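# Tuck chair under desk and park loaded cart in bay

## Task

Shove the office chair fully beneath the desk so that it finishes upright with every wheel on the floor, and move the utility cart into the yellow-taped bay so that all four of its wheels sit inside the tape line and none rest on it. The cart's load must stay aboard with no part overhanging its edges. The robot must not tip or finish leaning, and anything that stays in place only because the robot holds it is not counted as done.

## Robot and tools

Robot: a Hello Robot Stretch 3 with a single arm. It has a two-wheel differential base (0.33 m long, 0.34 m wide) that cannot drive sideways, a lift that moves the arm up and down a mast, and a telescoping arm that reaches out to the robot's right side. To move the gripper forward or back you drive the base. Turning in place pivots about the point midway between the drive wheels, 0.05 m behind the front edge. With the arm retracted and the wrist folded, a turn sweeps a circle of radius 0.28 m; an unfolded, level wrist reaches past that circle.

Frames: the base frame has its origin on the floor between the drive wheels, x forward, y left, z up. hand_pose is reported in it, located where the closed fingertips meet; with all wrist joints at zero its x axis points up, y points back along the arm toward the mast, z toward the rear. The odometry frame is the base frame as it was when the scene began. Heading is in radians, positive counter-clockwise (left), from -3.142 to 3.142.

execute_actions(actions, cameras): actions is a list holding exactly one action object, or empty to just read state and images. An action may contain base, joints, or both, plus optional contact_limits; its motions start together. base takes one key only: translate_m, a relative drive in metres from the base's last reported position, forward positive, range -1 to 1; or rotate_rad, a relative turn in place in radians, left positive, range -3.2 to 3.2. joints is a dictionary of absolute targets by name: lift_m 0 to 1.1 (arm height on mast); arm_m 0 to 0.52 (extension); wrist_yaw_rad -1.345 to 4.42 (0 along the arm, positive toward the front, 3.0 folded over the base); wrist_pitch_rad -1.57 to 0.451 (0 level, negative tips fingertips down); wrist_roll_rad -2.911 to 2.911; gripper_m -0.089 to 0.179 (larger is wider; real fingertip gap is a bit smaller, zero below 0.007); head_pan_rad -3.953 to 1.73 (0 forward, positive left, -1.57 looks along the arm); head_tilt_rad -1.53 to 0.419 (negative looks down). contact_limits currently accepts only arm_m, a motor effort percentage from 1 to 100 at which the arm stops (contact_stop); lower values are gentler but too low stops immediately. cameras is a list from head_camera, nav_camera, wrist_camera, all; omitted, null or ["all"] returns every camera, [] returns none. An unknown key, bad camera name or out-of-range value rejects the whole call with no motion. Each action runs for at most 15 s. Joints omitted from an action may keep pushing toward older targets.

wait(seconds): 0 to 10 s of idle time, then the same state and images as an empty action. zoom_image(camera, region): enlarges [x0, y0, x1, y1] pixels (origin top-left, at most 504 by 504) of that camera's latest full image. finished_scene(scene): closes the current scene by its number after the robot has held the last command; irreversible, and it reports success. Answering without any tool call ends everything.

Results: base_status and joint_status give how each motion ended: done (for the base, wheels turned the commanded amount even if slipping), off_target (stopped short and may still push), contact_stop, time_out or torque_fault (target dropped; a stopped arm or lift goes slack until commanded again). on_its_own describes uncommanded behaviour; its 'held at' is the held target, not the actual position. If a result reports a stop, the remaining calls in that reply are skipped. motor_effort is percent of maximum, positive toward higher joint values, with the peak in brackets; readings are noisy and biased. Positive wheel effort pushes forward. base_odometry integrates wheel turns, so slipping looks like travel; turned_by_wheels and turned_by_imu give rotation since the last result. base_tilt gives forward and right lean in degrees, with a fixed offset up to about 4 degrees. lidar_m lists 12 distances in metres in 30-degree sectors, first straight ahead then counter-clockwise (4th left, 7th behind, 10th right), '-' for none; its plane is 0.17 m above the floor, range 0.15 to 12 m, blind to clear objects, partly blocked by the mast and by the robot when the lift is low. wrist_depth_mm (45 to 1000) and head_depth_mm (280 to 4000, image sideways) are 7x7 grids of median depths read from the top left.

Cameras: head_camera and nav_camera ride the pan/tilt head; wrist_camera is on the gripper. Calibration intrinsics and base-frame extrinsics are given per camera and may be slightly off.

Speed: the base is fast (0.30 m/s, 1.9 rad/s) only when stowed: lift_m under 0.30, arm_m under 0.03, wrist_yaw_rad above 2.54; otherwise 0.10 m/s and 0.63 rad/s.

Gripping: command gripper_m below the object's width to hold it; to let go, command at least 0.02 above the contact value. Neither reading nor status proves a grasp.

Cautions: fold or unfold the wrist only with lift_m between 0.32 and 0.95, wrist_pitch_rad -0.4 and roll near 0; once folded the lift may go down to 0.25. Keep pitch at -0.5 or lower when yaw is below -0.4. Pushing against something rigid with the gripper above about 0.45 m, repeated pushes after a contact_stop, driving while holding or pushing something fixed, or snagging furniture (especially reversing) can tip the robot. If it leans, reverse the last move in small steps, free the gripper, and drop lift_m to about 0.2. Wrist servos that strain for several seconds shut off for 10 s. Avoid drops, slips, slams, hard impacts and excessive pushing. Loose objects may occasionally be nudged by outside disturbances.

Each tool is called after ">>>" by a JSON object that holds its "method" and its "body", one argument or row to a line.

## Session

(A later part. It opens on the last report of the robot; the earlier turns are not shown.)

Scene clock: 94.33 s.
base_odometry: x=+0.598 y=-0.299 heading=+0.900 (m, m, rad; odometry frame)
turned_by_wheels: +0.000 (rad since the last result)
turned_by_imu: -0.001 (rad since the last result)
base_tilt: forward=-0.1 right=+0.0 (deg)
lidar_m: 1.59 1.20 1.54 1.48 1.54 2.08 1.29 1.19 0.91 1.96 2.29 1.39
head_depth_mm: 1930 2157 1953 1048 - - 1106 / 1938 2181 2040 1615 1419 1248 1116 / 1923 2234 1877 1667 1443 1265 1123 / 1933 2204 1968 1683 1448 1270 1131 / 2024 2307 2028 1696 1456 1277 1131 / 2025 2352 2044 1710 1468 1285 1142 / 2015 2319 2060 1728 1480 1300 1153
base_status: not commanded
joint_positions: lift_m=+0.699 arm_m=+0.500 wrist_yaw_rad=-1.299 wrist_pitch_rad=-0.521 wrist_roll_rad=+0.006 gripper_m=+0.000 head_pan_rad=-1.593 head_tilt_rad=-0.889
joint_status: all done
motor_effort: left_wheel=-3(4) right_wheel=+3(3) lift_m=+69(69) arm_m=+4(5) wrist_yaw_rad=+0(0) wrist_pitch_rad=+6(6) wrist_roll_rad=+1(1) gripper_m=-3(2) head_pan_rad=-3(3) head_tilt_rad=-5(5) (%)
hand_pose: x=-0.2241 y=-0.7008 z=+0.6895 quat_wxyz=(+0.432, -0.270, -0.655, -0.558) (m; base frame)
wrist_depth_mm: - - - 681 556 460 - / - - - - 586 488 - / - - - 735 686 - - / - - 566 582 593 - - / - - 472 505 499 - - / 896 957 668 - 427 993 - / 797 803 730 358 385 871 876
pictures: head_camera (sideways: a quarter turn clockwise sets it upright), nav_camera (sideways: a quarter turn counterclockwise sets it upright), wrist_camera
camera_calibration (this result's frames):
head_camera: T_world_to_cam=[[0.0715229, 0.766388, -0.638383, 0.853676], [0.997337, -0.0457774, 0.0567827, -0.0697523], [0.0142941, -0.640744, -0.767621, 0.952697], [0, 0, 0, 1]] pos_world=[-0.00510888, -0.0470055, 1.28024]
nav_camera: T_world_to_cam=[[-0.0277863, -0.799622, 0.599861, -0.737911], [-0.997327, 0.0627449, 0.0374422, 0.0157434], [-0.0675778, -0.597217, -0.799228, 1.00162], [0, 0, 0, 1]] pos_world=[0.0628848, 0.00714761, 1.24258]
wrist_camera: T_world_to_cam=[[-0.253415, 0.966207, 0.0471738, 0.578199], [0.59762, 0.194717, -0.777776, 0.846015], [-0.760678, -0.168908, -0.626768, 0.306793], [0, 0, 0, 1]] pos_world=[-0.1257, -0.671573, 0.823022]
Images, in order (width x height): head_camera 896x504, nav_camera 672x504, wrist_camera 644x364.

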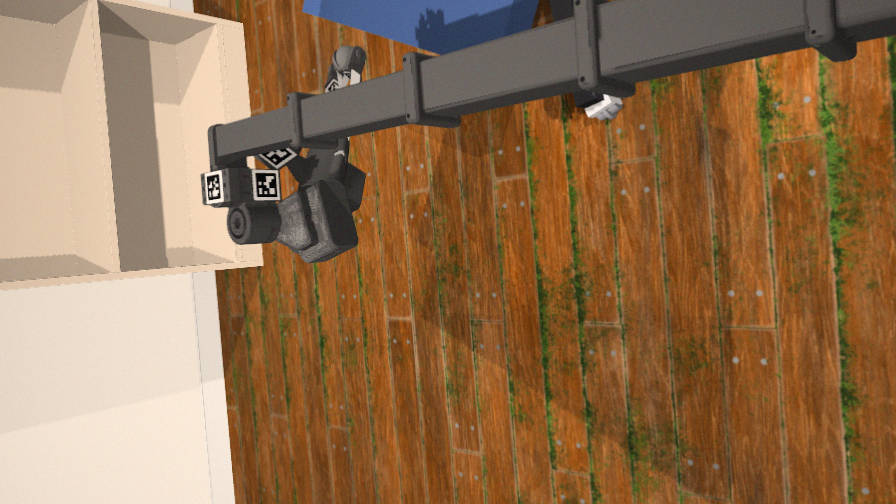

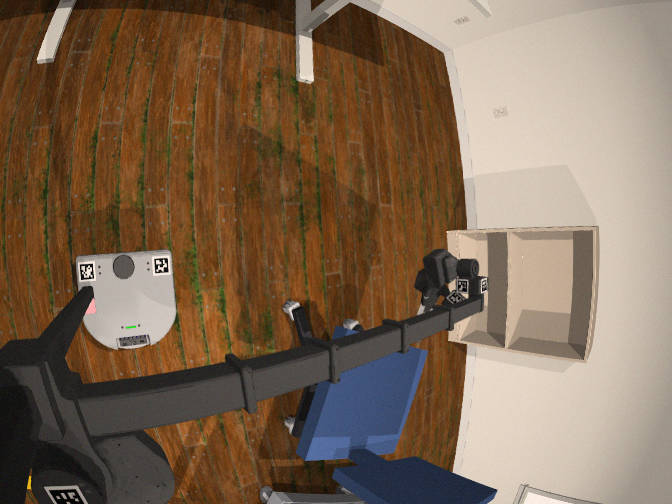

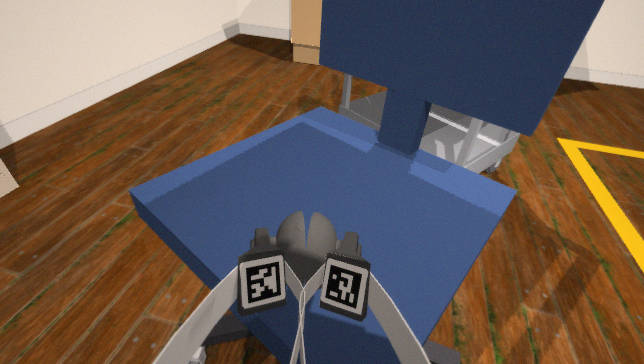

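>>> {"method": "execute_actions", "body": {
  "actions": [
    {"joints":{"arm_m":0.0,"wrist_yaw_rad":3.0,"wrist_pitch_rad":-0.4,"lift_m":0.5,"head_pan_rad":0},"base":{"translate_m":0.12}}
  ],
  "cameras": []
}}

>>> {"method": "execute_actions", "body": {
  "actions": [
    {"base":{"rotate_rad":-1.57},"joints":{"lift_m":0.27}}
  ],
  "cameras": []
}}

>>> {"method": "execute_actions", "body": {
  "actions": [
    {"base":{"translate_m":1}}
  ],
  "cameras": []
}}

>>> {"method": "execute_actions", "body": {
  "actions": [
    {"base":{"translate_m":0.35}}
  ],
  "cameras": []
}}

>>> {"method": "execute_actions", "body": {
  "actions": [
    {"base":{"rotate_rad":-1.57}}
  ],
  "cameras": ["nav_camera"]
}}

>>> {"method": "execute_actions", "body": {
  "actions": [
    {"base":{"translate_m":1}}
  ],
  "cameras": []
}}

>>> {"method": "execute_actions", "body": {
  "actions": [
    {"base":{"translate_m":0.63}}
  ],
  "cameras": []
}}

>>> {"method": "execute_actions", "body": {
  "actions": [
    {"base":{"rotate_rad":-1.57}}
  ],
  "cameras": ["nav_camera","head_camera"]
}}

Scene clock: 109.47 s.
base_odometry: x=+0.673 y=-0.205 heading=+0.900 (m, m, rad; odometry frame)
turned_by_wheels: +0.000 (rad since the last result)
turned_by_imu: -0.003 (rad since the last result)
base_tilt: forward=-0.1 right=+0.0 (deg)
lidar_m: 1.46 1.09 1.54 1.46 1.55 2.08 1.38 1.30 0.98 1.96 2.13 1.29
head_depth_mm: 821 696 1791 1643 1422 1245 1105 / 830 705 1778 1651 1426 1251 1118 / 848 715 1774 1664 1442 1264 1122 / 862 720 1767 1676 1454 1267 1125 / 875 707 1762 1684 1457 1279 1138 / 895 722 1753 1627 1468 1281 1138 / 912 731 1281 1686 1481 1295 1146
base_status: done
joint_positions: lift_m=+0.501 arm_m=+0.001 wrist_yaw_rad=+2.999 wrist_pitch_rad=-0.422 wrist_roll_rad=+0.006 gripper_m=+0.000 head_pan_rad=-0.007 head_tilt_rad=-0.889
joint_status: all done
motor_effort: left_wheel=-2(4) right_wheel=+2(6) lift_m=+17(61) arm_m=-3(2) wrist_yaw_rad=+0(2) wrist_pitch_rad=+6(7) wrist_roll_rad=+1(1) gripper_m=-3(3) head_pan_rad=+3(44) head_tilt_rad=-5(5) (%)
hand_pose: x=+0.0106 y=+0.0760 z=+0.5126 quat_wxyz=(+0.198, +0.702, +0.098, +0.677) (m; base frame)
wrist_depth_mm: - - - - - - - / - - - - - - - / - - - - - - - / - - - - - - - / 898 908 - - 993 - - / 738 761 - - 826 839 842 / 658 650 672 687 688 701 717
pictures: none
No camera images: the call's "cameras" was empty. Leave "cameras" out to get every camera's image.

Scene clock: 112.73 s.
base_odometry: x=+0.673 y=-0.205 heading=-0.669 (m, m, rad; odometry frame)
turned_by_wheels: -1.570 (rad since the last result)
turned_by_imu: -1.580 (rad since the last result)
base_tilt: forward=-0.1 right=+0.0 (deg)
lidar_m: 1.96 2.12 1.29 1.47 1.51 1.54 1.47 1.54 2.08 1.38 1.30 0.98
head_depth_mm: 1938 2168 1945 1638 1391 1244 1106 / 1922 2188 1976 1648 1436 1245 1117 / 1926 2192 1982 1658 1428 1263 1124 / 1985 2280 2006 1678 1446 1267 1129 / 2030 2313 2017 1690 1456 1272 1136 / 1999 2311 2064 1727 1472 1285 1143 / 2006 2304 2063 1715 1483 1295 1148
base_status: done
joint_positions: lift_m=+0.271 arm_m=+0.001 wrist_yaw_rad=+2.999 wrist_pitch_rad=-0.421 wrist_roll_rad=+0.006 gripper_m=+0.000 head_pan_rad=-0.007 head_tilt_rad=-0.889
joint_status: all done
motor_effort: left_wheel=+3(12) right_wheel=-1(3) lift_m=+17(18) arm_m=-3(3) wrist_yaw_rad=+1(1) wrist_pitch_rad=+6(7) wrist_roll_rad=+1(0) gripper_m=-3(3) head_pan_rad=+3(3) head_tilt_rad=-5(4) (%)
hand_pose: x=+0.0106 y=+0.0761 z=+0.2828 quat_wxyz=(+0.197, +0.702, +0.098, +0.677) (m; base frame)
wrist_depth_mm: - - - - - - - / - - - - - - - / 916 - 995 - - - - / 721 707 751 784 794 808 845 / 577 584 624 645 641 648 660 / 482 494 - - 520 532 550 / - - - - 446 448 458
pictures: none
No camera images: the call's "cameras" was empty. Leave "cameras" out to get every camera's image.

Scene clock: 117.83 s.
base_odometry: x=+1.457 y=-0.825 heading=-0.669 (m, m, rad; odometry frame)
turned_by_wheels: +0.000 (rad since the last result)
turned_by_imu: -0.004 (rad since the last result)
base_tilt: forward=-0.1 right=+0.0 (deg)
lidar_m: 0.96 1.31 1.55 1.04 1.53 1.74 2.46 2.57 0.69 1.41 1.85 1.27
head_depth_mm: 1081 1249 1283 1534 1420 1250 1111 / 1075 1249 1298 1537 1438 1255 1116 / 1059 1216 1236 1532 1436 1254 1124 / 1104 1296 1526 1679 1449 1271 1126 / 1123 1289 1528 1690 1458 1281 1138 / 1111 1287 1507 1682 1468 1293 1137 / 1104 1280 1501 1685 1480 1294 1147
base_status: done
joint_positions: lift_m=+0.271 arm_m=+0.001 wrist_yaw_rad=+2.999 wrist_pitch_rad=-0.421 wrist_roll_rad=+0.006 gripper_m=+0.000 head_pan_rad=-0.007 head_tilt_rad=-0.890
joint_status: not commanded
motor_effort: left_wheel=+3(15) right_wheel=-1(3) lift_m=+18(18) arm_m=-3(3) wrist_yaw_rad=+0(0) wrist_pitch_rad=+6(6) wrist_roll_rad=+0(0) gripper_m=-3(2) head_pan_rad=+3(3) head_tilt_rad=-4(5) (%)
hand_pose: x=+0.0105 y=+0.0761 z=+0.2827 quat_wxyz=(+0.197, +0.702, +0.098, +0.677) (m; base frame)
wrist_depth_mm: - - - - - - - / - - - - - - - / 928 - 986 - - - - / 699 732 760 782 786 826 857 / 576 582 623 650 624 645 668 / 480 501 - - 527 524 547 / - - - - 443 446 461
pictures: none
No camera images: the call's "cameras" was empty. Leave "cameras" out to get every camera's image.

Scene clock: 120.83 s.
base_odometry: x=+1.731 y=-1.042 heading=-0.669 (m, m, rad; odometry frame)
turned_by_wheels: +0.000 (rad since the last result)
turned_by_imu: -0.002 (rad since the last result)
base_tilt: forward=-0.1 right=+0.0 (deg)
lidar_m: 0.61 0.95 1.28 1.49 1.54 2.04 2.81 2.93 0.87 1.61 1.03 0.90
head_depth_mm: 572 879 1037 1021 1307 1244 1105 / 582 876 1035 1030 1307 1252 1115 / 592 702 945 1035 1314 1253 1125 / 801 928 1088 1330 1453 1265 1130 / 800 922 1084 1327 1452 1283 1136 / 795 916 1081 1313 1468 1294 1138 / 791 913 1080 1311 1457 1296 1148
base_status: done
joint_positions: lift_m=+0.271 arm_m=+0.001 wrist_yaw_rad=+3.000 wrist_pitch_rad=-0.421 wrist_roll_rad=+0.006 gripper_m=+0.000 head_pan_rad=-0.007 head_tilt_rad=-0.890
joint_status: not commanded
motor_effort: left_wheel=+2(15) right_wheel=-1(4) lift_m=+18(18) arm_m=-3(3) wrist_yaw_rad=+0(0) wrist_pitch_rad=+7(6) wrist_roll_rad=+1(1) gripper_m=-3(3) head_pan_rad=+2(3) head_tilt_rad=-5(5) (%)
hand_pose: x=+0.0105 y=+0.0761 z=+0.2827 quat_wxyz=(+0.197, +0.702, +0.098, +0.677) (m; base frame)
wrist_depth_mm: - - - - - - 924 / - - - - - - 914 / 858 - 993 - - - 927 / 712 709 754 769 791 818 848 / 571 577 622 650 627 657 663 / 478 500 - - 528 532 548 / - - - - 443 449 460
pictures: none
No camera images: the call's "cameras" was empty. Leave "cameras" out to get every camera's image.

Scene clock: 123.00 s.
base_odometry: x=+1.731 y=-1.042 heading=-2.239 (m, m, rad; odometry frame)
turned_by_wheels: -1.570 (rad since the last result)
turned_by_imu: -1.574 (rad since the last result)
base_tilt: forward=-0.1 right=+0.0 (deg)
lidar_m: 2.63 1.03 0.90 0.60 0.95 1.28 1.49 1.15 2.04 2.83 2.94 0.87
head_depth_mm: 2313 1708 1834 1631 1385 1206 1105 / 2397 2414 1916 1648 1423 1252 1119 / 2364 2455 1980 1671 1439 1263 1128 / 2364 2494 2000 1683 1444 1264 1127 / 2862 2520 2041 1704 1457 1270 1140 / 2932 2558 2029 1721 1469 1286 1140 / 2782 2531 2055 1715 1486 1297 1150
base_status: done
joint_positions: lift_m=+0.271 arm_m=+0.001 wrist_yaw_rad=+3.000 wrist_pitch_rad=-0.421 wrist_roll_rad=+0.006 gripper_m=+0.000 head_pan_rad=-0.007 head_tilt_rad=-0.890
joint_status: not commanded
motor_effort: left_wheel=+2(14) right_wheel=-1(5) lift_m=+18(18) arm_m=-3(3) wrist_yaw_rad=+1(0) wrist_pitch_rad=+6(6) wrist_roll_rad=+1(1) gripper_m=-3(3) head_pan_rad=+3(3) head_tilt_rad=-5(5) (%)
hand_pose: x=+0.0105 y=+0.0761 z=+0.2827 quat_wxyz=(+0.197, +0.702, +0.098, +0.677) (m; base frame)
wrist_depth_mm: 817 - 862 857 889 914 822 / 862 - 910 942 969 - 881 / 876 - 979 780 808 851 913 / 719 715 756 759 775 820 837 / 574 582 622 652 622 642 662 / 479 500 - - 522 538 539 / - - - - 440 453 457
pictures: nav_camera (sideways: a quarter turn counterclockwise sets it upright)
camera_calibration (this result's frames):
nav_camera: T_world_to_cam=[[0.800485, -0.0152208, 0.59916, -0.74205], [-0.0470317, -0.99819, 0.0374774, 0.00990069], [0.597505, -0.0581796, -0.799752, 0.998246], [0, 0, 0, 1]] pos_world=[-0.00199103, 0.0566658, 1.24258]
Images, in order (width x height): nav_camera 672x504.

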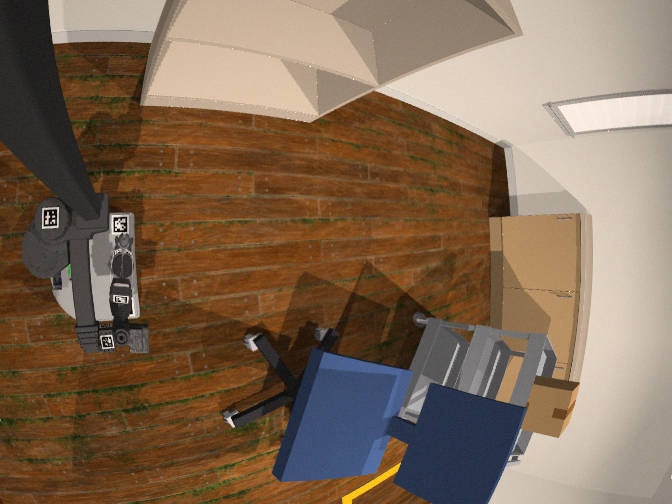

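Scene clock: 128.10 s.
base_odometry: x=+1.112 y=-1.827 heading=-2.239 (m, m, rad; odometry frame)
turned_by_wheels: +0.000 (rad since the last result)
turned_by_imu: -0.004 (rad since the last result)
base_tilt: forward=-0.1 right=-0.1 (deg)
lidar_m: 1.64 1.36 0.98 0.64 0.65 1.12 2.10 2.11 0.66 0.92 0.71 0.70
head_depth_mm: 1459 1694 1940 1644 1412 1241 1110 / 1468 1696 1890 1644 1422 1245 1115 / 1459 1675 1925 1659 1429 1257 1120 / 1449 1664 1950 1681 1448 1274 1128 / 1452 1790 1980 1699 1463 1278 1137 / 2028 2289 2053 1717 1464 1286 1142 / 2026 2317 2097 1734 1477 1296 1150
base_status: done
joint_positions: lift_m=+0.271 arm_m=+0.001 wrist_yaw_rad=+3.000 wrist_pitch_rad=-0.421 wrist_roll_rad=+0.006 gripper_m=+0.000 head_pan_rad=-0.007 head_tilt_rad=-0.890
joint_status: not commanded
motor_effort: left_wheel=+2(15) right_wheel=-1(2) lift_m=+18(18) arm_m=-3(2) wrist_yaw_rad=+0(1) wrist_pitch_rad=+6(6) wrist_roll_rad=+1(1) gripper_m=-2(2) head_pan_rad=+3(3) head_tilt_rad=-4(4) (%)
hand_pose: x=+0.0105 y=+0.0761 z=+0.2827 quat_wxyz=(+0.197, +0.702, +0.098, +0.677) (m; base frame)
wrist_depth_mm: 781 - 887 913 945 - - / 830 - 944 992 - - - / 707 - 983 - - - - / 676 678 755 768 795 831 854 / 565 574 633 651 626 632 660 / 479 503 - - 528 527 547 / - - - - 445 450 461
pictures: none
No camera images: the call's "cameras" was empty. Leave "cameras" out to get every camera's image.

Scene clock: 131.90 s.
base_odometry: x=+0.721 y=-2.322 heading=-2.239 (m, m, rad; odometry frame)
turned_by_wheels: +0.000 (rad since the last result)
turned_by_imu: -0.003 (rad since the last result)
base_tilt: forward=-0.1 right=+0.0 (deg)
lidar_m: 1.00 1.39 1.00 0.96 0.98 1.01 2.71 1.11 0.53 0.42 0.58 1.06
head_depth_mm: 941 1025 1215 1528 1409 1238 1107 / 940 1023 1210 1540 1426 1255 1118 / 943 1021 1200 1462 1429 1258 1121 / 961 1010 1191 1452 1453 1274 1129 / 981 1007 1188 1589 1456 1275 1134 / 1164 1582 1904 1706 1456 1292 1142 / 1439 1655 1904 1720 1476 1295 1149
base_status: done
joint_positions: lift_m=+0.271 arm_m=+0.001 wrist_yaw_rad=+3.000 wrist_pitch_rad=-0.421 wrist_roll_rad=+0.006 gripper_m=+0.000 head_pan_rad=-0.007 head_tilt_rad=-0.890
joint_status: not commanded
motor_effort: left_wheel=+2(14) right_wheel=-1(3) lift_m=+18(18) arm_m=-3(3) wrist_yaw_rad=-1(1) wrist_pitch_rad=+6(6) wrist_roll_rad=+0(0) gripper_m=-3(3) head_pan_rad=+3(3) head_tilt_rad=-5(5) (%)
hand_pose: x=+0.0104 y=+0.0761 z=+0.2827 quat_wxyz=(+0.197, +0.702, +0.098, +0.677) (m; base frame)
wrist_depth_mm: 825 - 905 935 964 - - / 894 - 982 - - - - / 882 - - - - - - / 702 726 744 777 791 831 852 / 570 579 635 645 623 646 671 / 484 499 - - 520 528 544 / - - - - 440 452 459
pictures: none
No camera images: the call's "cameras" was empty. Leave "cameras" out to get every camera's image.

Scene clock: 134.07 s.
base_odometry: x=+0.721 y=-2.322 heading=+2.474 (m, m, rad; odometry frame)
turned_by_wheels: -1.570 (rad since the last result)
turned_by_imu: -1.574 (rad since the last result)
base_tilt: forward=+0.0 right=-0.1 (deg)
lidar_m: 0.42 0.59 1.05 1.00 1.38 0.99 0.96 0.99 1.02 2.71 1.11 0.53
head_depth_mm: 571 837 746 1269 1403 1242 1107 / 572 639 716 914 1216 1236 1109 / 587 656 736 619 853 1150 1114 / 602 678 751 660 952 1232 1131 / 616 700 771 1025 1219 1276 1140 / 2433 2553 781 1038 1389 1285 1141 / 2481 2624 773 1679 1474 1292 1145
base_status: done
joint_positions: lift_m=+0.271 arm_m=+0.001 wrist_yaw_rad=+3.000 wrist_pitch_rad=-0.421 wrist_roll_rad=+0.006 gripper_m=+0.000 head_pan_rad=-0.007 head_tilt_rad=-0.890
joint_status: not commanded
motor_effort: left_wheel=+2(14) right_wheel=-1(4) lift_m=+18(18) arm_m=-3(3) wrist_yaw_rad=+0(1) wrist_pitch_rad=+6(6) wrist_roll_rad=+1(0) gripper_m=-4(3) head_pan_rad=+3(3) head_tilt_rad=-4(4) (%)
hand_pose: x=+0.0104 y=+0.0761 z=+0.2827 quat_wxyz=(+0.197, +0.702, +0.098, +0.677) (m; base frame)
wrist_depth_mm: - - 933 985 - - - / - - - - - - - / 935 - 994 - - - - / 710 725 751 760 805 833 847 / 577 585 621 647 628 648 662 / 478 506 - - 524 526 546 / - - - - 445 452 463
pictures: head_camera (sideways: a quarter turn clockwise sets it upright), nav_camera (sideways: a quarter turn counterclockwise sets it upright)
camera_calibration (this result's frames):
head_camera: T_world_to_cam=[[-0.768052, 0.0594515, -0.637622, 0.857805], [0.0301248, 0.997933, 0.0567596, -0.0638221], [0.639678, 0.0243861, -0.768256, 0.949707], [0, 0, 0, 1]] pos_world=[0.0532547, -0.0104673, 1.2802]
nav_camera: T_world_to_cam=[[0.800554, -0.0151967, 0.599068, -0.74193], [-0.0469969, -0.998192, 0.0374821, 0.00989447], [0.597415, -0.0581607, -0.799821, 0.998335], [0, 0, 0, 1]] pos_world=[-0.00199958, 0.0566656, 1.24258]
Images, in order (width x height): head_camera 896x504, nav_camera 672x504.

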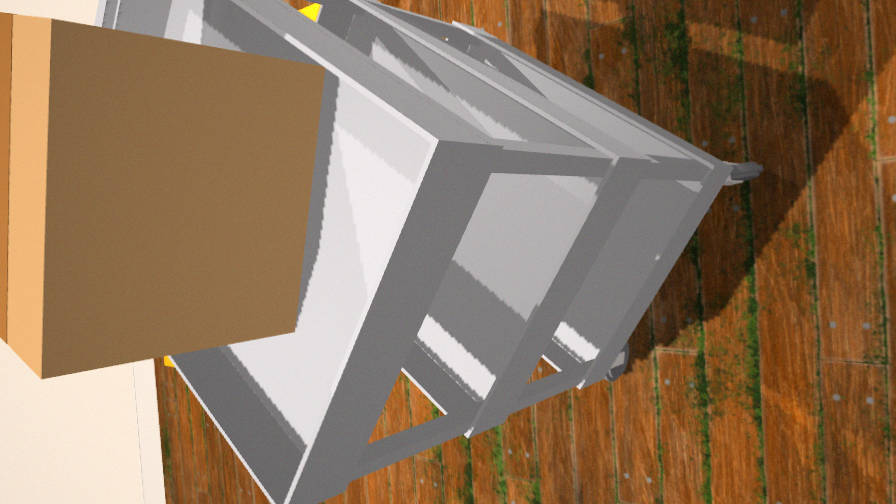

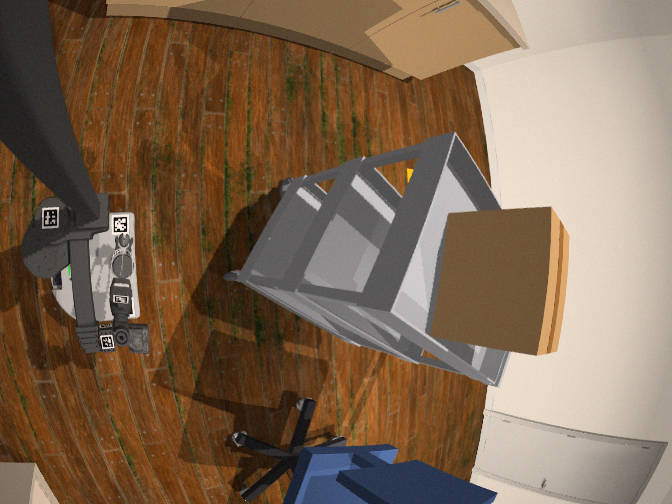

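Push slowly (lift raised to limit speed).

>>> {"method": "execute_actions", "body": {
  "actions": [
    {"base":{"translate_m":0.3}}
  ],
  "cameras": []
}}

>>> {"method": "execute_actions", "body": {
  "actions": [
    {"joints":{"lift_m":0.31,"head_tilt_rad":-1.2}}
  ],
  "cameras": []
}}

>>> {"method": "execute_actions", "body": {
  "actions": [
    {"base":{"translate_m":0.45}}
  ],
  "cameras": ["nav_camera"]
}}

Scene clock: 141.17 s.
base_odometry: x=+0.486 y=-2.136 heading=+2.474 (m, m, rad; odometry frame)
turned_by_wheels: +0.000 (rad since the last result)
turned_by_imu: -0.002 (rad since the last result)
base_tilt: forward=-0.1 right=+0.0 (deg)
lidar_m: 0.15 0.21 1.06 1.01 1.04 1.31 1.26 1.22 1.68 2.67 0.99 3.03
head_depth_mm: 2131 394 383 460 529 481 1087 / 2135 400 396 479 542 478 432 / 2119 405 410 499 549 482 629 / 2126 410 424 522 553 483 737 / 2148 416 442 546 557 506 1081 / 2229 422 472 639 561 797 1139 / 2212 2456 2061 629 575 1251 1152
base_status: done
joint_positions: lift_m=+0.271 arm_m=+0.001 wrist_yaw_rad=+3.000 wrist_pitch_rad=-0.421 wrist_roll_rad=+0.006 gripper_m=+0.000 head_pan_rad=-0.007 head_tilt_rad=-0.890
joint_status: not commanded
motor_effort: left_wheel=+3(14) right_wheel=-1(2) lift_m=+18(18) arm_m=-3(3) wrist_yaw_rad=+0(0) wrist_pitch_rad=+6(6) wrist_roll_rad=+1(1) gripper_m=-3(3) head_pan_rad=+3(3) head_tilt_rad=-4(5) (%)
hand_pose: x=+0.0104 y=+0.0761 z=+0.2827 quat_wxyz=(+0.197, +0.702, +0.098, +0.677) (m; base frame)
wrist_depth_mm: - - 936 984 - - - / - - - - - - - / 956 - - - - - - / 699 721 757 767 803 821 429 / 574 582 630 646 635 594 401 / 478 499 - - 519 503 316 / - - - - 441 443 249
pictures: none
No camera images: the call's "cameras" was empty. Leave "cameras" out to get every camera's image.

Scene clock: 142.33 s.
base_odometry: x=+0.486 y=-2.136 heading=+2.474 (m, m, rad; odometry frame)
turned_by_wheels: +0.000 (rad since the last result)
turned_by_imu: +0.000 (rad since the last result)
base_tilt: forward=-0.1 right=-0.1 (deg)
lidar_m: 0.15 0.21 1.06 1.01 1.04 1.31 1.26 1.22 1.68 2.67 0.99 3.03
head_depth_mm: 340 414 526 519 1249 1169 1093 / 350 429 536 511 484 1170 - / 359 443 546 514 490 1122 - / 370 460 553 519 791 1185 - / 382 476 564 524 1061 1197 1129 / 393 529 573 545 1266 1199 1126 / 1866 609 579 789 1298 1208 1122
base_status: not commanded
joint_positions: lift_m=+0.309 arm_m=+0.001 wrist_yaw_rad=+3.000 wrist_pitch_rad=-0.421 wrist_roll_rad=+0.006 gripper_m=+0.000 head_pan_rad=-0.007 head_tilt_rad=-1.185
joint_status: all done
motor_effort: left_wheel=+2(3) right_wheel=-1(1) lift_m=+69(69) arm_m=-3(3) wrist_yaw_rad=+0(0) wrist_pitch_rad=+5(6) wrist_roll_rad=+1(1) gripper_m=-3(3) head_pan_rad=+3(2) head_tilt_rad=-6(25) (%)
hand_pose: x=+0.0104 y=+0.0761 z=+0.3212 quat_wxyz=(+0.197, +0.702, +0.098, +0.677) (m; base frame)
wrist_depth_mm: - - 939 977 - - - / - - - - - - - / - - - - - - - / 769 789 820 860 875 921 919 / 631 638 692 720 692 642 451 / 520 528 - - 566 538 390 / 464 - - 477 484 463 327
pictures: none
No camera images: the call's "cameras" was empty. Leave "cameras" out to get every camera's image.

Scene clock: 147.87 s.
base_odometry: x=+0.132 y=-1.858 heading=+2.475 (m, m, rad; odometry frame)
turned_by_wheels: +0.001 (rad since the last result)
turned_by_imu: -0.013 (rad since the last result)
base_tilt: forward=+0.0 right=+0.0 (deg)
lidar_m: - - 0.15 0.18 1.06 1.79 1.70 1.59 2.07 0.95 0.19 0.15
head_depth_mm: 288 - 308 478 481 1168 1095 / 289 - - 362 476 1155 - / 289 - - 313 449 1041 - / 291 - - - 378 748 - / 293 - - - 474 463 1134 / 294 - - 514 484 463 1124 / 296 - 558 529 488 458 1123
base_status: done
joint_positions: lift_m=+0.309 arm_m=+0.001 wrist_yaw_rad=+3.000 wrist_pitch_rad=-0.421 wrist_roll_rad=+0.006 gripper_m=+0.000 head_pan_rad=-0.006 head_tilt_rad=-1.188
joint_status: not commanded
on_its_own: left_wheel is at rest, and its effort (+27) is outside its rest range (-18 to +18)
motor_effort: left_wheel=+27(41) right_wheel=+0(26) lift_m=+67(69) arm_m=-2(3) wrist_yaw_rad=+0(0) wrist_pitch_rad=+6(6) wrist_roll_rad=+0(1) gripper_m=-2(2) head_pan_rad=+3(3) head_tilt_rad=-5(7) (%)
hand_pose: x=+0.0104 y=+0.0762 z=+0.3214 quat_wxyz=(+0.197, +0.702, +0.098, +0.677) (m; base frame)
wrist_depth_mm: 871 - 965 974 - - - / 948 - - - - - - / - - - - - - - / 767 804 843 757 876 538 522 / 630 629 685 414 450 467 466 / 522 531 - - 383 382 392 / 467 - - 300 318 329 333
pictures: nav_camera (sideways: a quarter turn counterclockwise sets it upright)
camera_calibration (this result's frames):
nav_camera: T_world_to_cam=[[0.941067, -0.0154192, 0.337868, -0.402552], [-0.0334575, -0.998305, 0.0476302, -0.00338323], [0.33656, -0.0561274, -0.939988, 1.18207], [0, 0, 0, 1]] pos_world=[-0.0191228, 0.0567619, 1.2473]
Images, in order (width x height): nav_camera 672x504.

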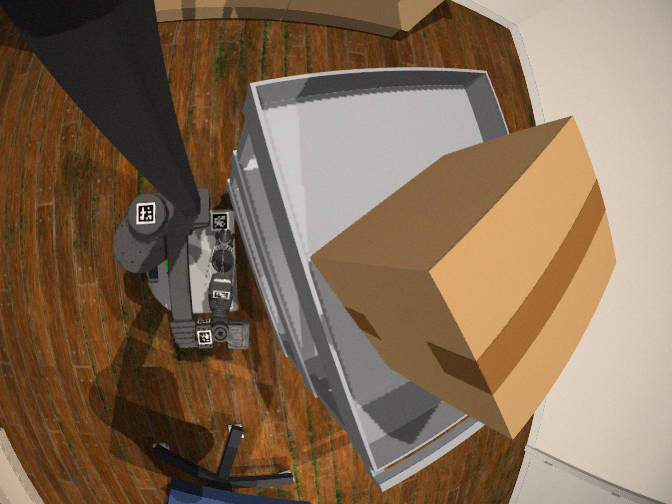

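>>> {"method": "execute_actions", "body": {
  "actions": [
    {"base":{"translate_m":0.5}}
  ],
  "cameras": ["nav_camera"]
}}

>>> {"method": "execute_actions", "body": {
  "actions": [
    {"base":{"translate_m":0.45}}
  ],
  "cameras": ["nav_camera"]
}}

>>> {"method": "execute_actions", "body": {
  "actions": [
    {"base":{"translate_m":-0.5},"joints":{"lift_m":0.27}}
  ],
  "cameras": ["nav_camera","head_camera"]
}}

Scene clock: 159.77 s.
base_odometry: x=-0.261 y=-1.549 heading=+2.475 (m, m, rad; odometry frame)
turned_by_wheels: +0.000 (rad since the last result)
turned_by_imu: -0.004 (rad since the last result)
base_tilt: forward=-0.2 right=+0.0 (deg)
lidar_m: - - 0.15 0.19 1.08 1.43 2.20 2.03 1.14 0.22 0.15 -
head_depth_mm: 288 - - - 449 446 1096 / 288 - - - 362 449 - / 289 - - - - 442 - / 291 - - - 469 447 - / 293 - - 514 481 454 1129 / 296 607 573 525 485 458 1124 / 1593 610 578 528 487 462 1120
base_status: done
joint_positions: lift_m=+0.309 arm_m=+0.001 wrist_yaw_rad=+2.998 wrist_pitch_rad=-0.421 wrist_roll_rad=+0.006 gripper_m=+0.000 head_pan_rad=-0.006 head_tilt_rad=-1.188
joint_status: not commanded
motor_effort: left_wheel=+9(44) right_wheel=+5(15) lift_m=+67(67) arm_m=-3(2) wrist_yaw_rad=+2(1) wrist_pitch_rad=+6(7) wrist_roll_rad=+0(0) gripper_m=-2(2) head_pan_rad=+3(2) head_tilt_rad=-5(5) (%)
hand_pose: x=+0.0109 y=+0.0761 z=+0.3214 quat_wxyz=(+0.198, +0.702, +0.097, +0.677) (m; base frame)
wrist_depth_mm: 892 - 983 - - - - / 999 - - - - - - / - - - - - - - / 774 782 821 796 858 910 915 / 629 626 675 380 405 426 442 / 528 532 - - 378 384 392 / 462 - - 260 317 323 333
pictures: nav_camera (sideways: a quarter turn counterclockwise sets it upright)
camera_calibration (this result's frames):
nav_camera: T_world_to_cam=[[0.941067, -0.0154186, 0.337867, -0.402551], [-0.0334569, -0.998305, 0.0476302, -0.00338325], [0.33656, -0.0561272, -0.939988, 1.18207], [0, 0, 0, 1]] pos_world=[-0.0191229, 0.0567619, 1.2473]
Images, in order (width x height): nav_camera 672x504.

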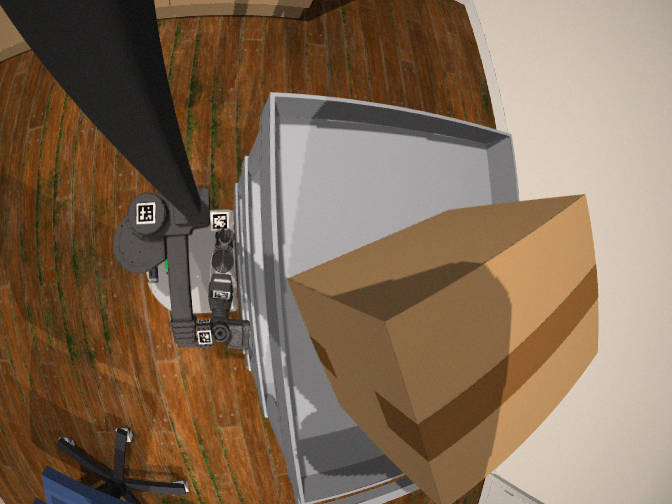

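Scene clock: 165.33 s.
base_odometry: x=-0.614 y=-1.271 heading=+2.475 (m, m, rad; odometry frame)
turned_by_wheels: +0.000 (rad since the last result)
turned_by_imu: -0.003 (rad since the last result)
base_tilt: forward=+0.0 right=+0.0 (deg)
lidar_m: - - 0.15 0.19 1.10 1.46 2.65 1.43 2.88 0.22 0.15 -
head_depth_mm: 288 - - - 433 445 1095 / 288 - - - 356 448 - / 289 - - - - 441 - / 292 - - - 468 449 - / 293 - 446 516 481 455 1131 / 300 604 572 526 485 459 1125 / 1125 610 577 530 489 462 1121
base_status: done
joint_positions: lift_m=+0.309 arm_m=+0.001 wrist_yaw_rad=+2.997 wrist_pitch_rad=-0.421 wrist_roll_rad=+0.006 gripper_m=+0.000 head_pan_rad=-0.006 head_tilt_rad=-1.188
joint_status: not commanded
motor_effort: left_wheel=+8(21) right_wheel=+6(15) lift_m=+67(67) arm_m=-3(3) wrist_yaw_rad=+3(3) wrist_pitch_rad=+6(6) wrist_roll_rad=+1(1) gripper_m=-2(2) head_pan_rad=+2(3) head_tilt_rad=-5(6) (%)
hand_pose: x=+0.0110 y=+0.0761 z=+0.3214 quat_wxyz=(+0.198, +0.702, +0.097, +0.677) (m; base frame)
wrist_depth_mm: 925 - - - - - - / - - - - - - - / - - - - - - - / 766 773 840 757 876 890 956 / 627 624 682 383 391 415 436 / 529 538 - - 381 384 393 / 461 - - 280 320 325 332
pictures: nav_camera (sideways: a quarter turn counterclockwise sets it upright)
camera_calibration (this result's frames):
nav_camera: T_world_to_cam=[[0.941068, -0.0154184, 0.337867, -0.402551], [-0.0334567, -0.998305, 0.0476302, -0.00338326], [0.33656, -0.0561271, -0.939988, 1.18207], [0, 0, 0, 1]] pos_world=[-0.0191229, 0.0567619, 1.2473]
Images, in order (width x height): nav_camera 672x504.

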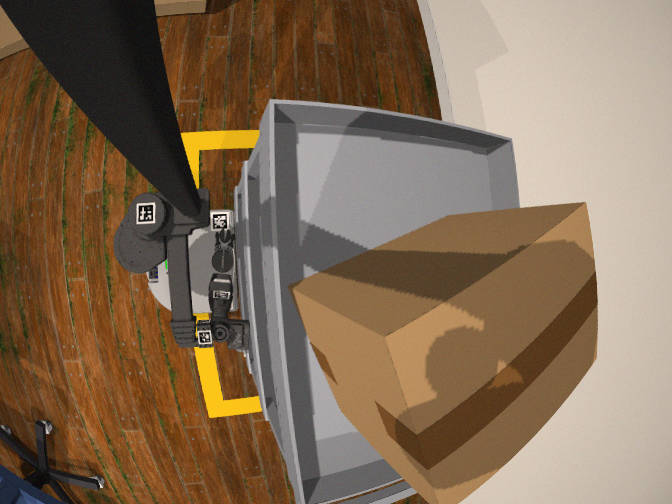

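Scene clock: 168.83 s.
base_odometry: x=-0.221 y=-1.580 heading=+2.475 (m, m, rad; odometry frame)
turned_by_wheels: +0.000 (rad since the last result)
turned_by_imu: +0.001 (rad since the last result)
base_tilt: forward=+0.0 right=+0.0 (deg)
lidar_m: 0.55 0.57 1.10 1.05 1.08 1.43 2.15 1.99 1.11 2.70 2.33 0.58
head_depth_mm: 611 991 966 1316 1247 1172 1087 / 596 996 957 1310 1263 1178 - / 587 1001 968 1325 1268 1187 - / 598 998 970 1341 1280 1193 - / 696 1005 977 1267 1278 1191 1134 / 703 984 972 1405 1294 1194 1128 / 686 696 1537 1415 1301 1206 1123
base_status: done
joint_positions: lift_m=+0.271 arm_m=+0.001 wrist_yaw_rad=+2.999 wrist_pitch_rad=-0.421 wrist_roll_rad=+0.006 gripper_m=+0.000 head_pan_rad=-0.006 head_tilt_rad=-1.188
joint_status: all done
motor_effort: left_wheel=+1(9) right_wheel=+0(4) lift_m=+18(57) arm_m=-2(2) wrist_yaw_rad=+0(2) wrist_pitch_rad=+6(6) wrist_roll_rad=+1(1) gripper_m=-3(2) head_pan_rad=+2(2) head_tilt_rad=-6(6) (%)
hand_pose: x=+0.0105 y=+0.0762 z=+0.2829 quat_wxyz=(+0.197, +0.702, +0.098, +0.677) (m; base frame)
wrist_depth_mm: 890 - 973 - - - - / - - - - - - - / 926 - 996 - - - - / 713 721 751 774 792 819 854 / 573 577 623 651 637 652 653 / 484 505 - - 522 527 542 / - - - - 442 449 462
pictures: head_camera (sideways: a quarter turn clockwise sets it upright), nav_camera (sideways: a quarter turn counterclockwise sets it upright)
camera_calibration (this result's frames):
head_camera: T_world_to_cam=[[-0.921324, 0.0597771, -0.384172, 0.528578], [0.0449722, 0.997862, 0.0474145, -0.051726], [0.386185, 0.026407, -0.922043, 1.15114], [0, 0, 0, 1]] pos_world=[0.0447653, -0.0103796, 1.26692]
nav_camera: T_world_to_cam=[[0.941067, -0.0154206, 0.337869, -0.402553], [-0.033459, -0.998304, 0.0476301, -0.00338319], [0.336561, -0.0561279, -0.939987, 1.18207], [0, 0, 0, 1]] pos_world=[-0.0191227, 0.056762, 1.2473]
Images, in order (width x height): head_camera 896x504, nav_camera 672x504.

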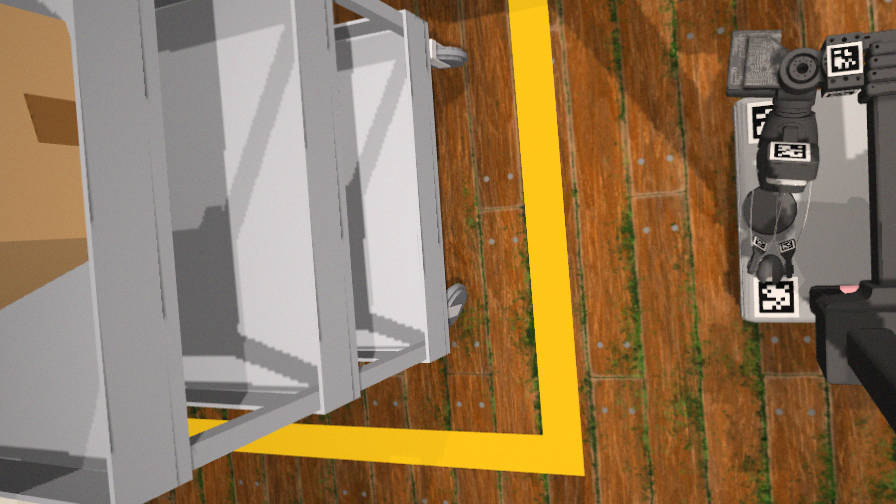

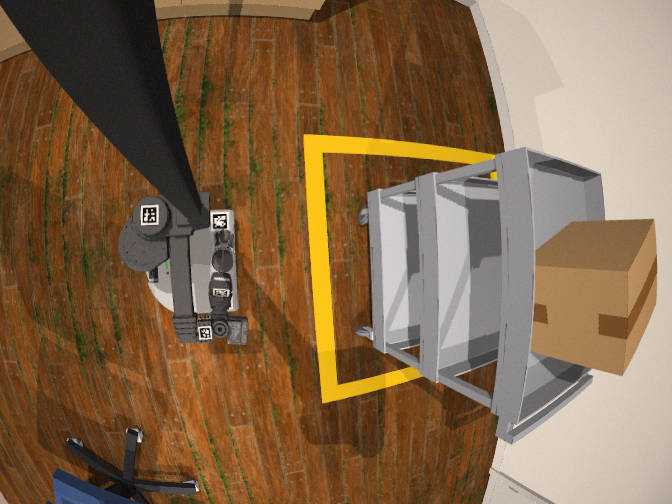

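>>> {"method": "execute_actions", "body": {
  "actions": [
    {"base":{"translate_m":-1}}
  ],
  "cameras": []
}}

>>> {"method": "execute_actions", "body": {
  "actions": [
    {"base":{"rotate_rad":-1.1}}
  ],
  "cameras": []
}}

>>> {"method": "execute_actions", "body": {
  "actions": [
    {"base":{"translate_m":0.55}}
  ],
  "cameras": ["nav_camera"]
}}

Scene clock: 179.83 s.
base_odometry: x=+0.565 y=-2.198 heading=+2.475 (m, m, rad; odometry frame)
turned_by_wheels: +0.000 (rad since the last result)
turned_by_imu: +0.001 (rad since the last result)
base_tilt: forward=-0.1 right=+0.0 (deg)
lidar_m: 1.55 1.49 1.06 1.01 1.04 1.21 1.15 1.14 1.16 2.69 1.02 2.74
head_depth_mm: 1779 1613 1460 1349 1250 1171 1091 / 1718 1624 1493 1360 1261 1180 - / 1690 1638 1495 1363 1261 1186 - / 1706 1639 1501 1382 1277 1197 - / 1712 1661 1511 1393 1288 1198 1133 / 1885 1687 1524 1403 1284 1202 1131 / 1905 1703 1536 1409 1296 1205 1124
base_status: done
joint_positions: lift_m=+0.271 arm_m=+0.001 wrist_yaw_rad=+3.000 wrist_pitch_rad=-0.421 wrist_roll_rad=+0.006 gripper_m=+0.000 head_pan_rad=-0.006 head_tilt_rad=-1.188
joint_status: not commanded
motor_effort: left_wheel=+0(10) right_wheel=+1(4) lift_m=+18(18) arm_m=-3(3) wrist_yaw_rad=-1(1) wrist_pitch_rad=+6(6) wrist_roll_rad=+1(1) gripper_m=-3(3) head_pan_rad=+3(3) head_tilt_rad=-6(5) (%)
hand_pose: x=+0.0105 y=+0.0762 z=+0.2829 quat_wxyz=(+0.197, +0.702, +0.098, +0.677) (m; base frame)
wrist_depth_mm: - - 937 993 - - - / - - - - - - - / 927 - 993 - - - - / 718 718 766 782 791 832 850 / 578 584 616 643 627 654 654 / 480 503 - - 522 534 537 / - - - - 439 448 461
pictures: none
No camera images: the call's "cameras" was empty. Leave "cameras" out to get every camera's image.

Scene clock: 181.70 s.
base_odometry: x=+0.565 y=-2.198 heading=+1.375 (m, m, rad; odometry frame)
turned_by_wheels: -1.100 (rad since the last result)
turned_by_imu: -1.104 (rad since the last result)
base_tilt: forward=-0.1 right=+0.0 (deg)
lidar_m: 1.03 2.78 1.55 1.59 1.08 1.01 1.03 1.23 1.15 1.18 1.15 2.68
head_depth_mm: 1774 1591 1474 1347 1250 1167 1088 / 1135 1075 1476 1360 1256 1181 - / 1130 1042 1460 1365 1265 1184 - / 773 1043 1472 1372 1275 1196 - / 901 1569 1494 1381 1276 1189 1132 / 1789 1680 1513 1406 1284 1198 1130 / 1899 1693 1538 1414 1298 1199 1120
base_status: done
joint_positions: lift_m=+0.271 arm_m=+0.001 wrist_yaw_rad=+3.000 wrist_pitch_rad=-0.421 wrist_roll_rad=+0.006 gripper_m=+0.000 head_pan_rad=-0.006 head_tilt_rad=-1.188
joint_status: not commanded
motor_effort: left_wheel=+2(13) right_wheel=-1(4) lift_m=+18(18) arm_m=-3(2) wrist_yaw_rad=+0(1) wrist_pitch_rad=+6(6) wrist_roll_rad=+1(0) gripper_m=-3(2) head_pan_rad=+2(3) head_tilt_rad=-6(6) (%)
hand_pose: x=+0.0105 y=+0.0762 z=+0.2829 quat_wxyz=(+0.197, +0.702, +0.098, +0.677) (m; base frame)
wrist_depth_mm: 898 - - - - - - / 999 - - - - - - / 917 - 995 - - - - / 706 737 764 771 793 838 858 / 573 579 621 644 627 650 670 / 481 503 - - 518 530 543 / - - - - 445 448 462
pictures: none
No camera images: the call's "cameras" was empty. Leave "cameras" out to get every camera's image.

Scene clock: 185.27 s.
base_odometry: x=+0.671 y=-1.658 heading=+1.375 (m, m, rad; odometry frame)
turned_by_wheels: +0.000 (rad since the last result)
turned_by_imu: -0.002 (rad since the last result)
base_tilt: forward=-0.1 right=+0.1 (deg)
lidar_m: 0.48 2.53 1.31 1.33 1.62 1.51 1.53 1.48 1.39 1.12 1.51 2.17
head_depth_mm: 1782 1599 928 864 1246 1168 1087 / 1798 1638 937 848 1127 1177 - / 1822 1636 939 350 779 1190 - / 1832 1651 347 450 1185 1201 - / 1851 1655 387 712 1275 1196 1127 / 1876 391 565 1375 1292 1203 1128 / 1846 468 1509 1408 1298 1206 1121
base_status: done
joint_positions: lift_m=+0.271 arm_m=+0.001 wrist_yaw_rad=+3.000 wrist_pitch_rad=-0.421 wrist_roll_rad=+0.006 gripper_m=+0.000 head_pan_rad=-0.006 head_tilt_rad=-1.188
joint_status: not commanded
motor_effort: left_wheel=+2(14) right_wheel=-1(3) lift_m=+18(18) arm_m=-2(3) wrist_yaw_rad=+0(0) wrist_pitch_rad=+6(6) wrist_roll_rad=+1(0) gripper_m=-4(2) head_pan_rad=+3(3) head_tilt_rad=-5(5) (%)
hand_pose: x=+0.0105 y=+0.0762 z=+0.2829 quat_wxyz=(+0.197, +0.702, +0.098, +0.677) (m; base frame)
wrist_depth_mm: - - - - - - - / - - - - - - - / 945 - - - - - - / 711 720 758 771 801 832 855 / 569 575 617 644 630 650 660 / 478 503 - - 521 525 540 / - - - - 447 427 347
pictures: nav_camera (sideways: a quarter turn counterclockwise sets it upright)
camera_calibration (this result's frames):
nav_camera: T_world_to_cam=[[0.941067, -0.0154207, 0.337869, -0.402553], [-0.0334591, -0.998304, 0.0476301, -0.00338318], [0.336561, -0.0561279, -0.939987, 1.18207], [0, 0, 0, 1]] pos_world=[-0.0191227, 0.056762, 1.2473]
Images, in order (width x height): nav_camera 672x504.

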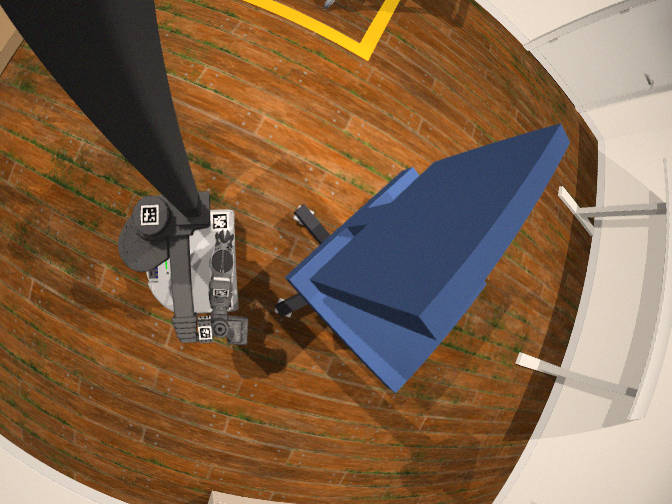

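>>> {"method": "execute_actions", "body": {
  "actions": [
    {"joints":{"lift_m":0.31},"base":{"rotate_rad":0.05}}
  ],
  "cameras": []
}}

>>> {"method": "execute_actions", "body": {
  "actions": [
    {"base":{"translate_m":0.7}}
  ],
  "cameras": ["nav_camera"]
}}

>>> {"method": "execute_actions", "body": {
  "actions": [
    {"base":{"translate_m":0.5}}
  ],
  "cameras": ["nav_camera"]
}}

Scene clock: 197.23 s.
base_odometry: x=+0.671 y=-1.658 heading=+1.425 (m, m, rad; odometry frame)
turned_by_wheels: +0.050 (rad since the last result)
turned_by_imu: +0.049 (rad since the last result)
base_tilt: forward=-0.1 right=+0.0 (deg)
lidar_m: 0.48 2.49 1.31 1.35 1.58 1.51 1.55 1.45 1.25 1.11 1.51 2.17
head_depth_mm: 1787 1612 932 856 1235 1164 1091 / 1801 1624 936 830 823 1173 - / 1827 1645 342 353 644 1183 - / 1841 1656 353 495 1231 1196 - / 1853 383 439 877 1269 1194 1130 / 1871 403 695 1398 1286 1191 1134 / 439 588 1546 1408 1294 1207 1120
base_status: done
joint_positions: lift_m=+0.309 arm_m=+0.001 wrist_yaw_rad=+3.000 wrist_pitch_rad=-0.421 wrist_roll_rad=+0.006 gripper_m=+0.000 head_pan_rad=-0.006 head_tilt_rad=-1.188
joint_status: all done
motor_effort: left_wheel=-3(8) right_wheel=+2(4) lift_m=+69(70) arm_m=-2(3) wrist_yaw_rad=-1(1) wrist_pitch_rad=+6(6) wrist_roll_rad=+0(0) gripper_m=-3(3) head_pan_rad=+3(3) head_tilt_rad=-5(5) (%)
hand_pose: x=+0.0105 y=+0.0762 z=+0.3213 quat_wxyz=(+0.197, +0.702, +0.098, +0.677) (m; base frame)
wrist_depth_mm: - - - - - - - / - - - - - - - / - - - - - - - / 767 775 835 844 880 896 928 / 626 643 680 711 690 705 729 / 526 527 - - 583 587 595 / 459 - - 476 483 470 501
pictures: none
No camera images: the call's "cameras" was empty. Leave "cameras" out to get every camera's image.

Scene clock: 205.20 s.
base_odometry: x=+0.773 y=-0.966 heading=+1.425 (m, m, rad; odometry frame)
turned_by_wheels: +0.000 (rad since the last result)
turned_by_imu: -0.005 (rad since the last result)
base_tilt: forward=-0.1 right=+0.0 (deg)
lidar_m: 1.82 2.11 2.04 1.20 1.35 2.13 2.18 1.80 1.44 1.47 2.11 0.34
head_depth_mm: 1788 1613 1469 853 788 748 1092 / 1797 1629 1483 856 794 744 - / 1824 1647 1498 864 791 740 - / 1745 389 345 315 291 615 - / 1768 1611 1490 1370 1280 1196 1128 / 1864 1676 1527 1397 1291 1202 1132 / 1886 1695 1532 1401 1300 1201 1115
base_status: done
joint_positions: lift_m=+0.309 arm_m=+0.001 wrist_yaw_rad=+3.001 wrist_pitch_rad=-0.422 wrist_roll_rad=+0.003 gripper_m=+0.000 head_pan_rad=-0.006 head_tilt_rad=-1.188
joint_status: not commanded
motor_effort: left_wheel=-2(16) right_wheel=+4(20) lift_m=+69(69) arm_m=-1(3) wrist_yaw_rad=-2(32) wrist_pitch_rad=+7(9) wrist_roll_rad=+2(28) gripper_m=-3(3) head_pan_rad=+3(2) head_tilt_rad=-5(6) (%)
hand_pose: x=+0.0101 y=+0.0762 z=+0.3209 quat_wxyz=(+0.197, +0.701, +0.099, +0.679) (m; base frame)
wrist_depth_mm: - - - - - - 53 / - - - - - - 53 / - - - - - 74 54 / 773 788 841 836 866 849 54 / 626 626 682 714 697 710 664 / 527 530 - - 580 589 599 / 466 - - 476 490 499 507
pictures: nav_camera (sideways: a quarter turn counterclockwise sets it upright)
camera_calibration (this result's frames):
nav_camera: T_world_to_cam=[[0.941068, -0.0153878, 0.337866, -0.40255], [-0.0334241, -0.998306, 0.0476302, -0.00338349], [0.336561, -0.0561162, -0.939988, 1.18207], [0, 0, 0, 1]] pos_world=[-0.0191248, 0.0567611, 1.2473]
Images, in order (width x height): nav_camera 672x504.

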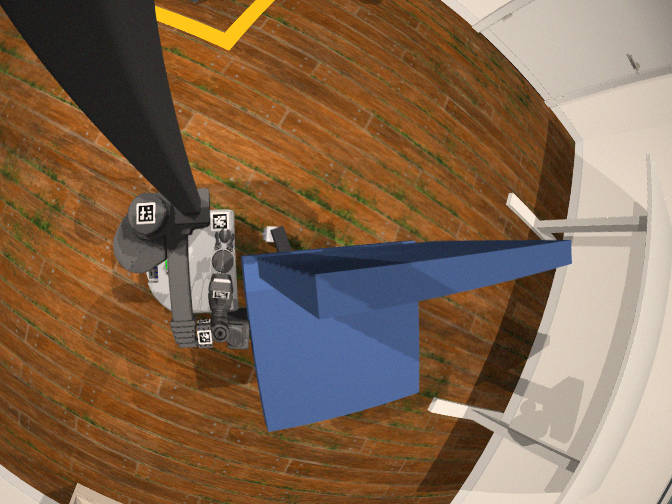

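Scene clock: 211.17 s.
base_odometry: x=+0.846 y=-0.471 heading=+1.425 (m, m, rad; odometry frame)
turned_by_wheels: +0.000 (rad since the last result)
turned_by_imu: -0.003 (rad since the last result)
base_tilt: forward=-0.1 right=+0.0 (deg)
lidar_m: 1.33 1.88 1.79 1.87 1.55 2.57 2.64 1.81 1.90 2.01 0.36 0.36
head_depth_mm: 1579 1618 1466 853 791 742 1096 / 419 388 911 857 793 753 - / 1725 1601 342 314 369 763 - / 1760 1634 1507 1359 1237 1190 - / 1768 1622 1512 1390 1286 1189 1138 / 1852 1687 1528 1388 1293 1195 1122 / 1883 1694 1537 1407 1305 1202 1118
base_status: done
joint_positions: lift_m=+0.309 arm_m=+0.001 wrist_yaw_rad=+2.994 wrist_pitch_rad=-0.422 wrist_roll_rad=+0.003 gripper_m=+0.000 head_pan_rad=-0.006 head_tilt_rad=-1.188
joint_status: not commanded
motor_effort: left_wheel=-4(7) right_wheel=+6(14) lift_m=+69(69) arm_m=-1(1) wrist_yaw_rad=+4(6) wrist_pitch_rad=+7(7) wrist_roll_rad=+2(2) gripper_m=-3(3) head_pan_rad=+3(2) head_tilt_rad=-6(5) (%)
hand_pose: x=+0.0117 y=+0.0759 z=+0.3209 quat_wxyz=(+0.199, +0.701, +0.097, +0.678) (m; base frame)
wrist_depth_mm: - - - - - - - / - - - - - - - / 999 - - - - - - / 780 762 824 855 879 907 944 / 620 628 674 713 688 706 721 / 521 530 - - 575 580 595 / 458 - - 477 487 496 505
pictures: nav_camera (sideways: a quarter turn counterclockwise sets it upright)
camera_calibration (this result's frames):
nav_camera: T_world_to_cam=[[0.941068, -0.0153886, 0.337867, -0.40255], [-0.033425, -0.998306, 0.0476302, -0.00338347], [0.336561, -0.0561164, -0.939988, 1.18207], [0, 0, 0, 1]] pos_world=[-0.0191247, 0.0567611, 1.2473]
Images, in order (width x height): nav_camera 672x504.

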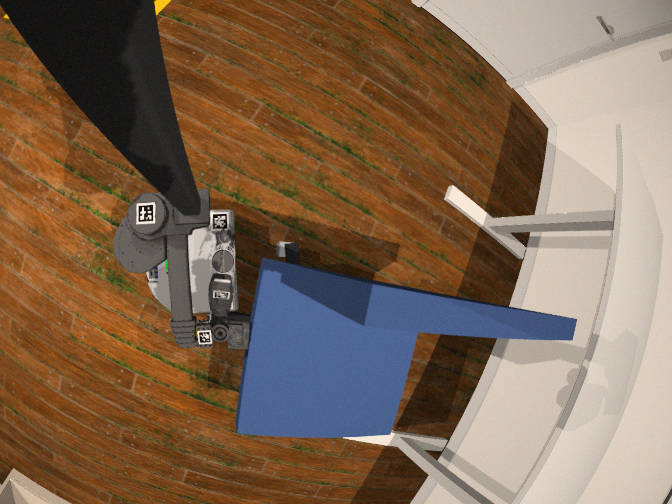

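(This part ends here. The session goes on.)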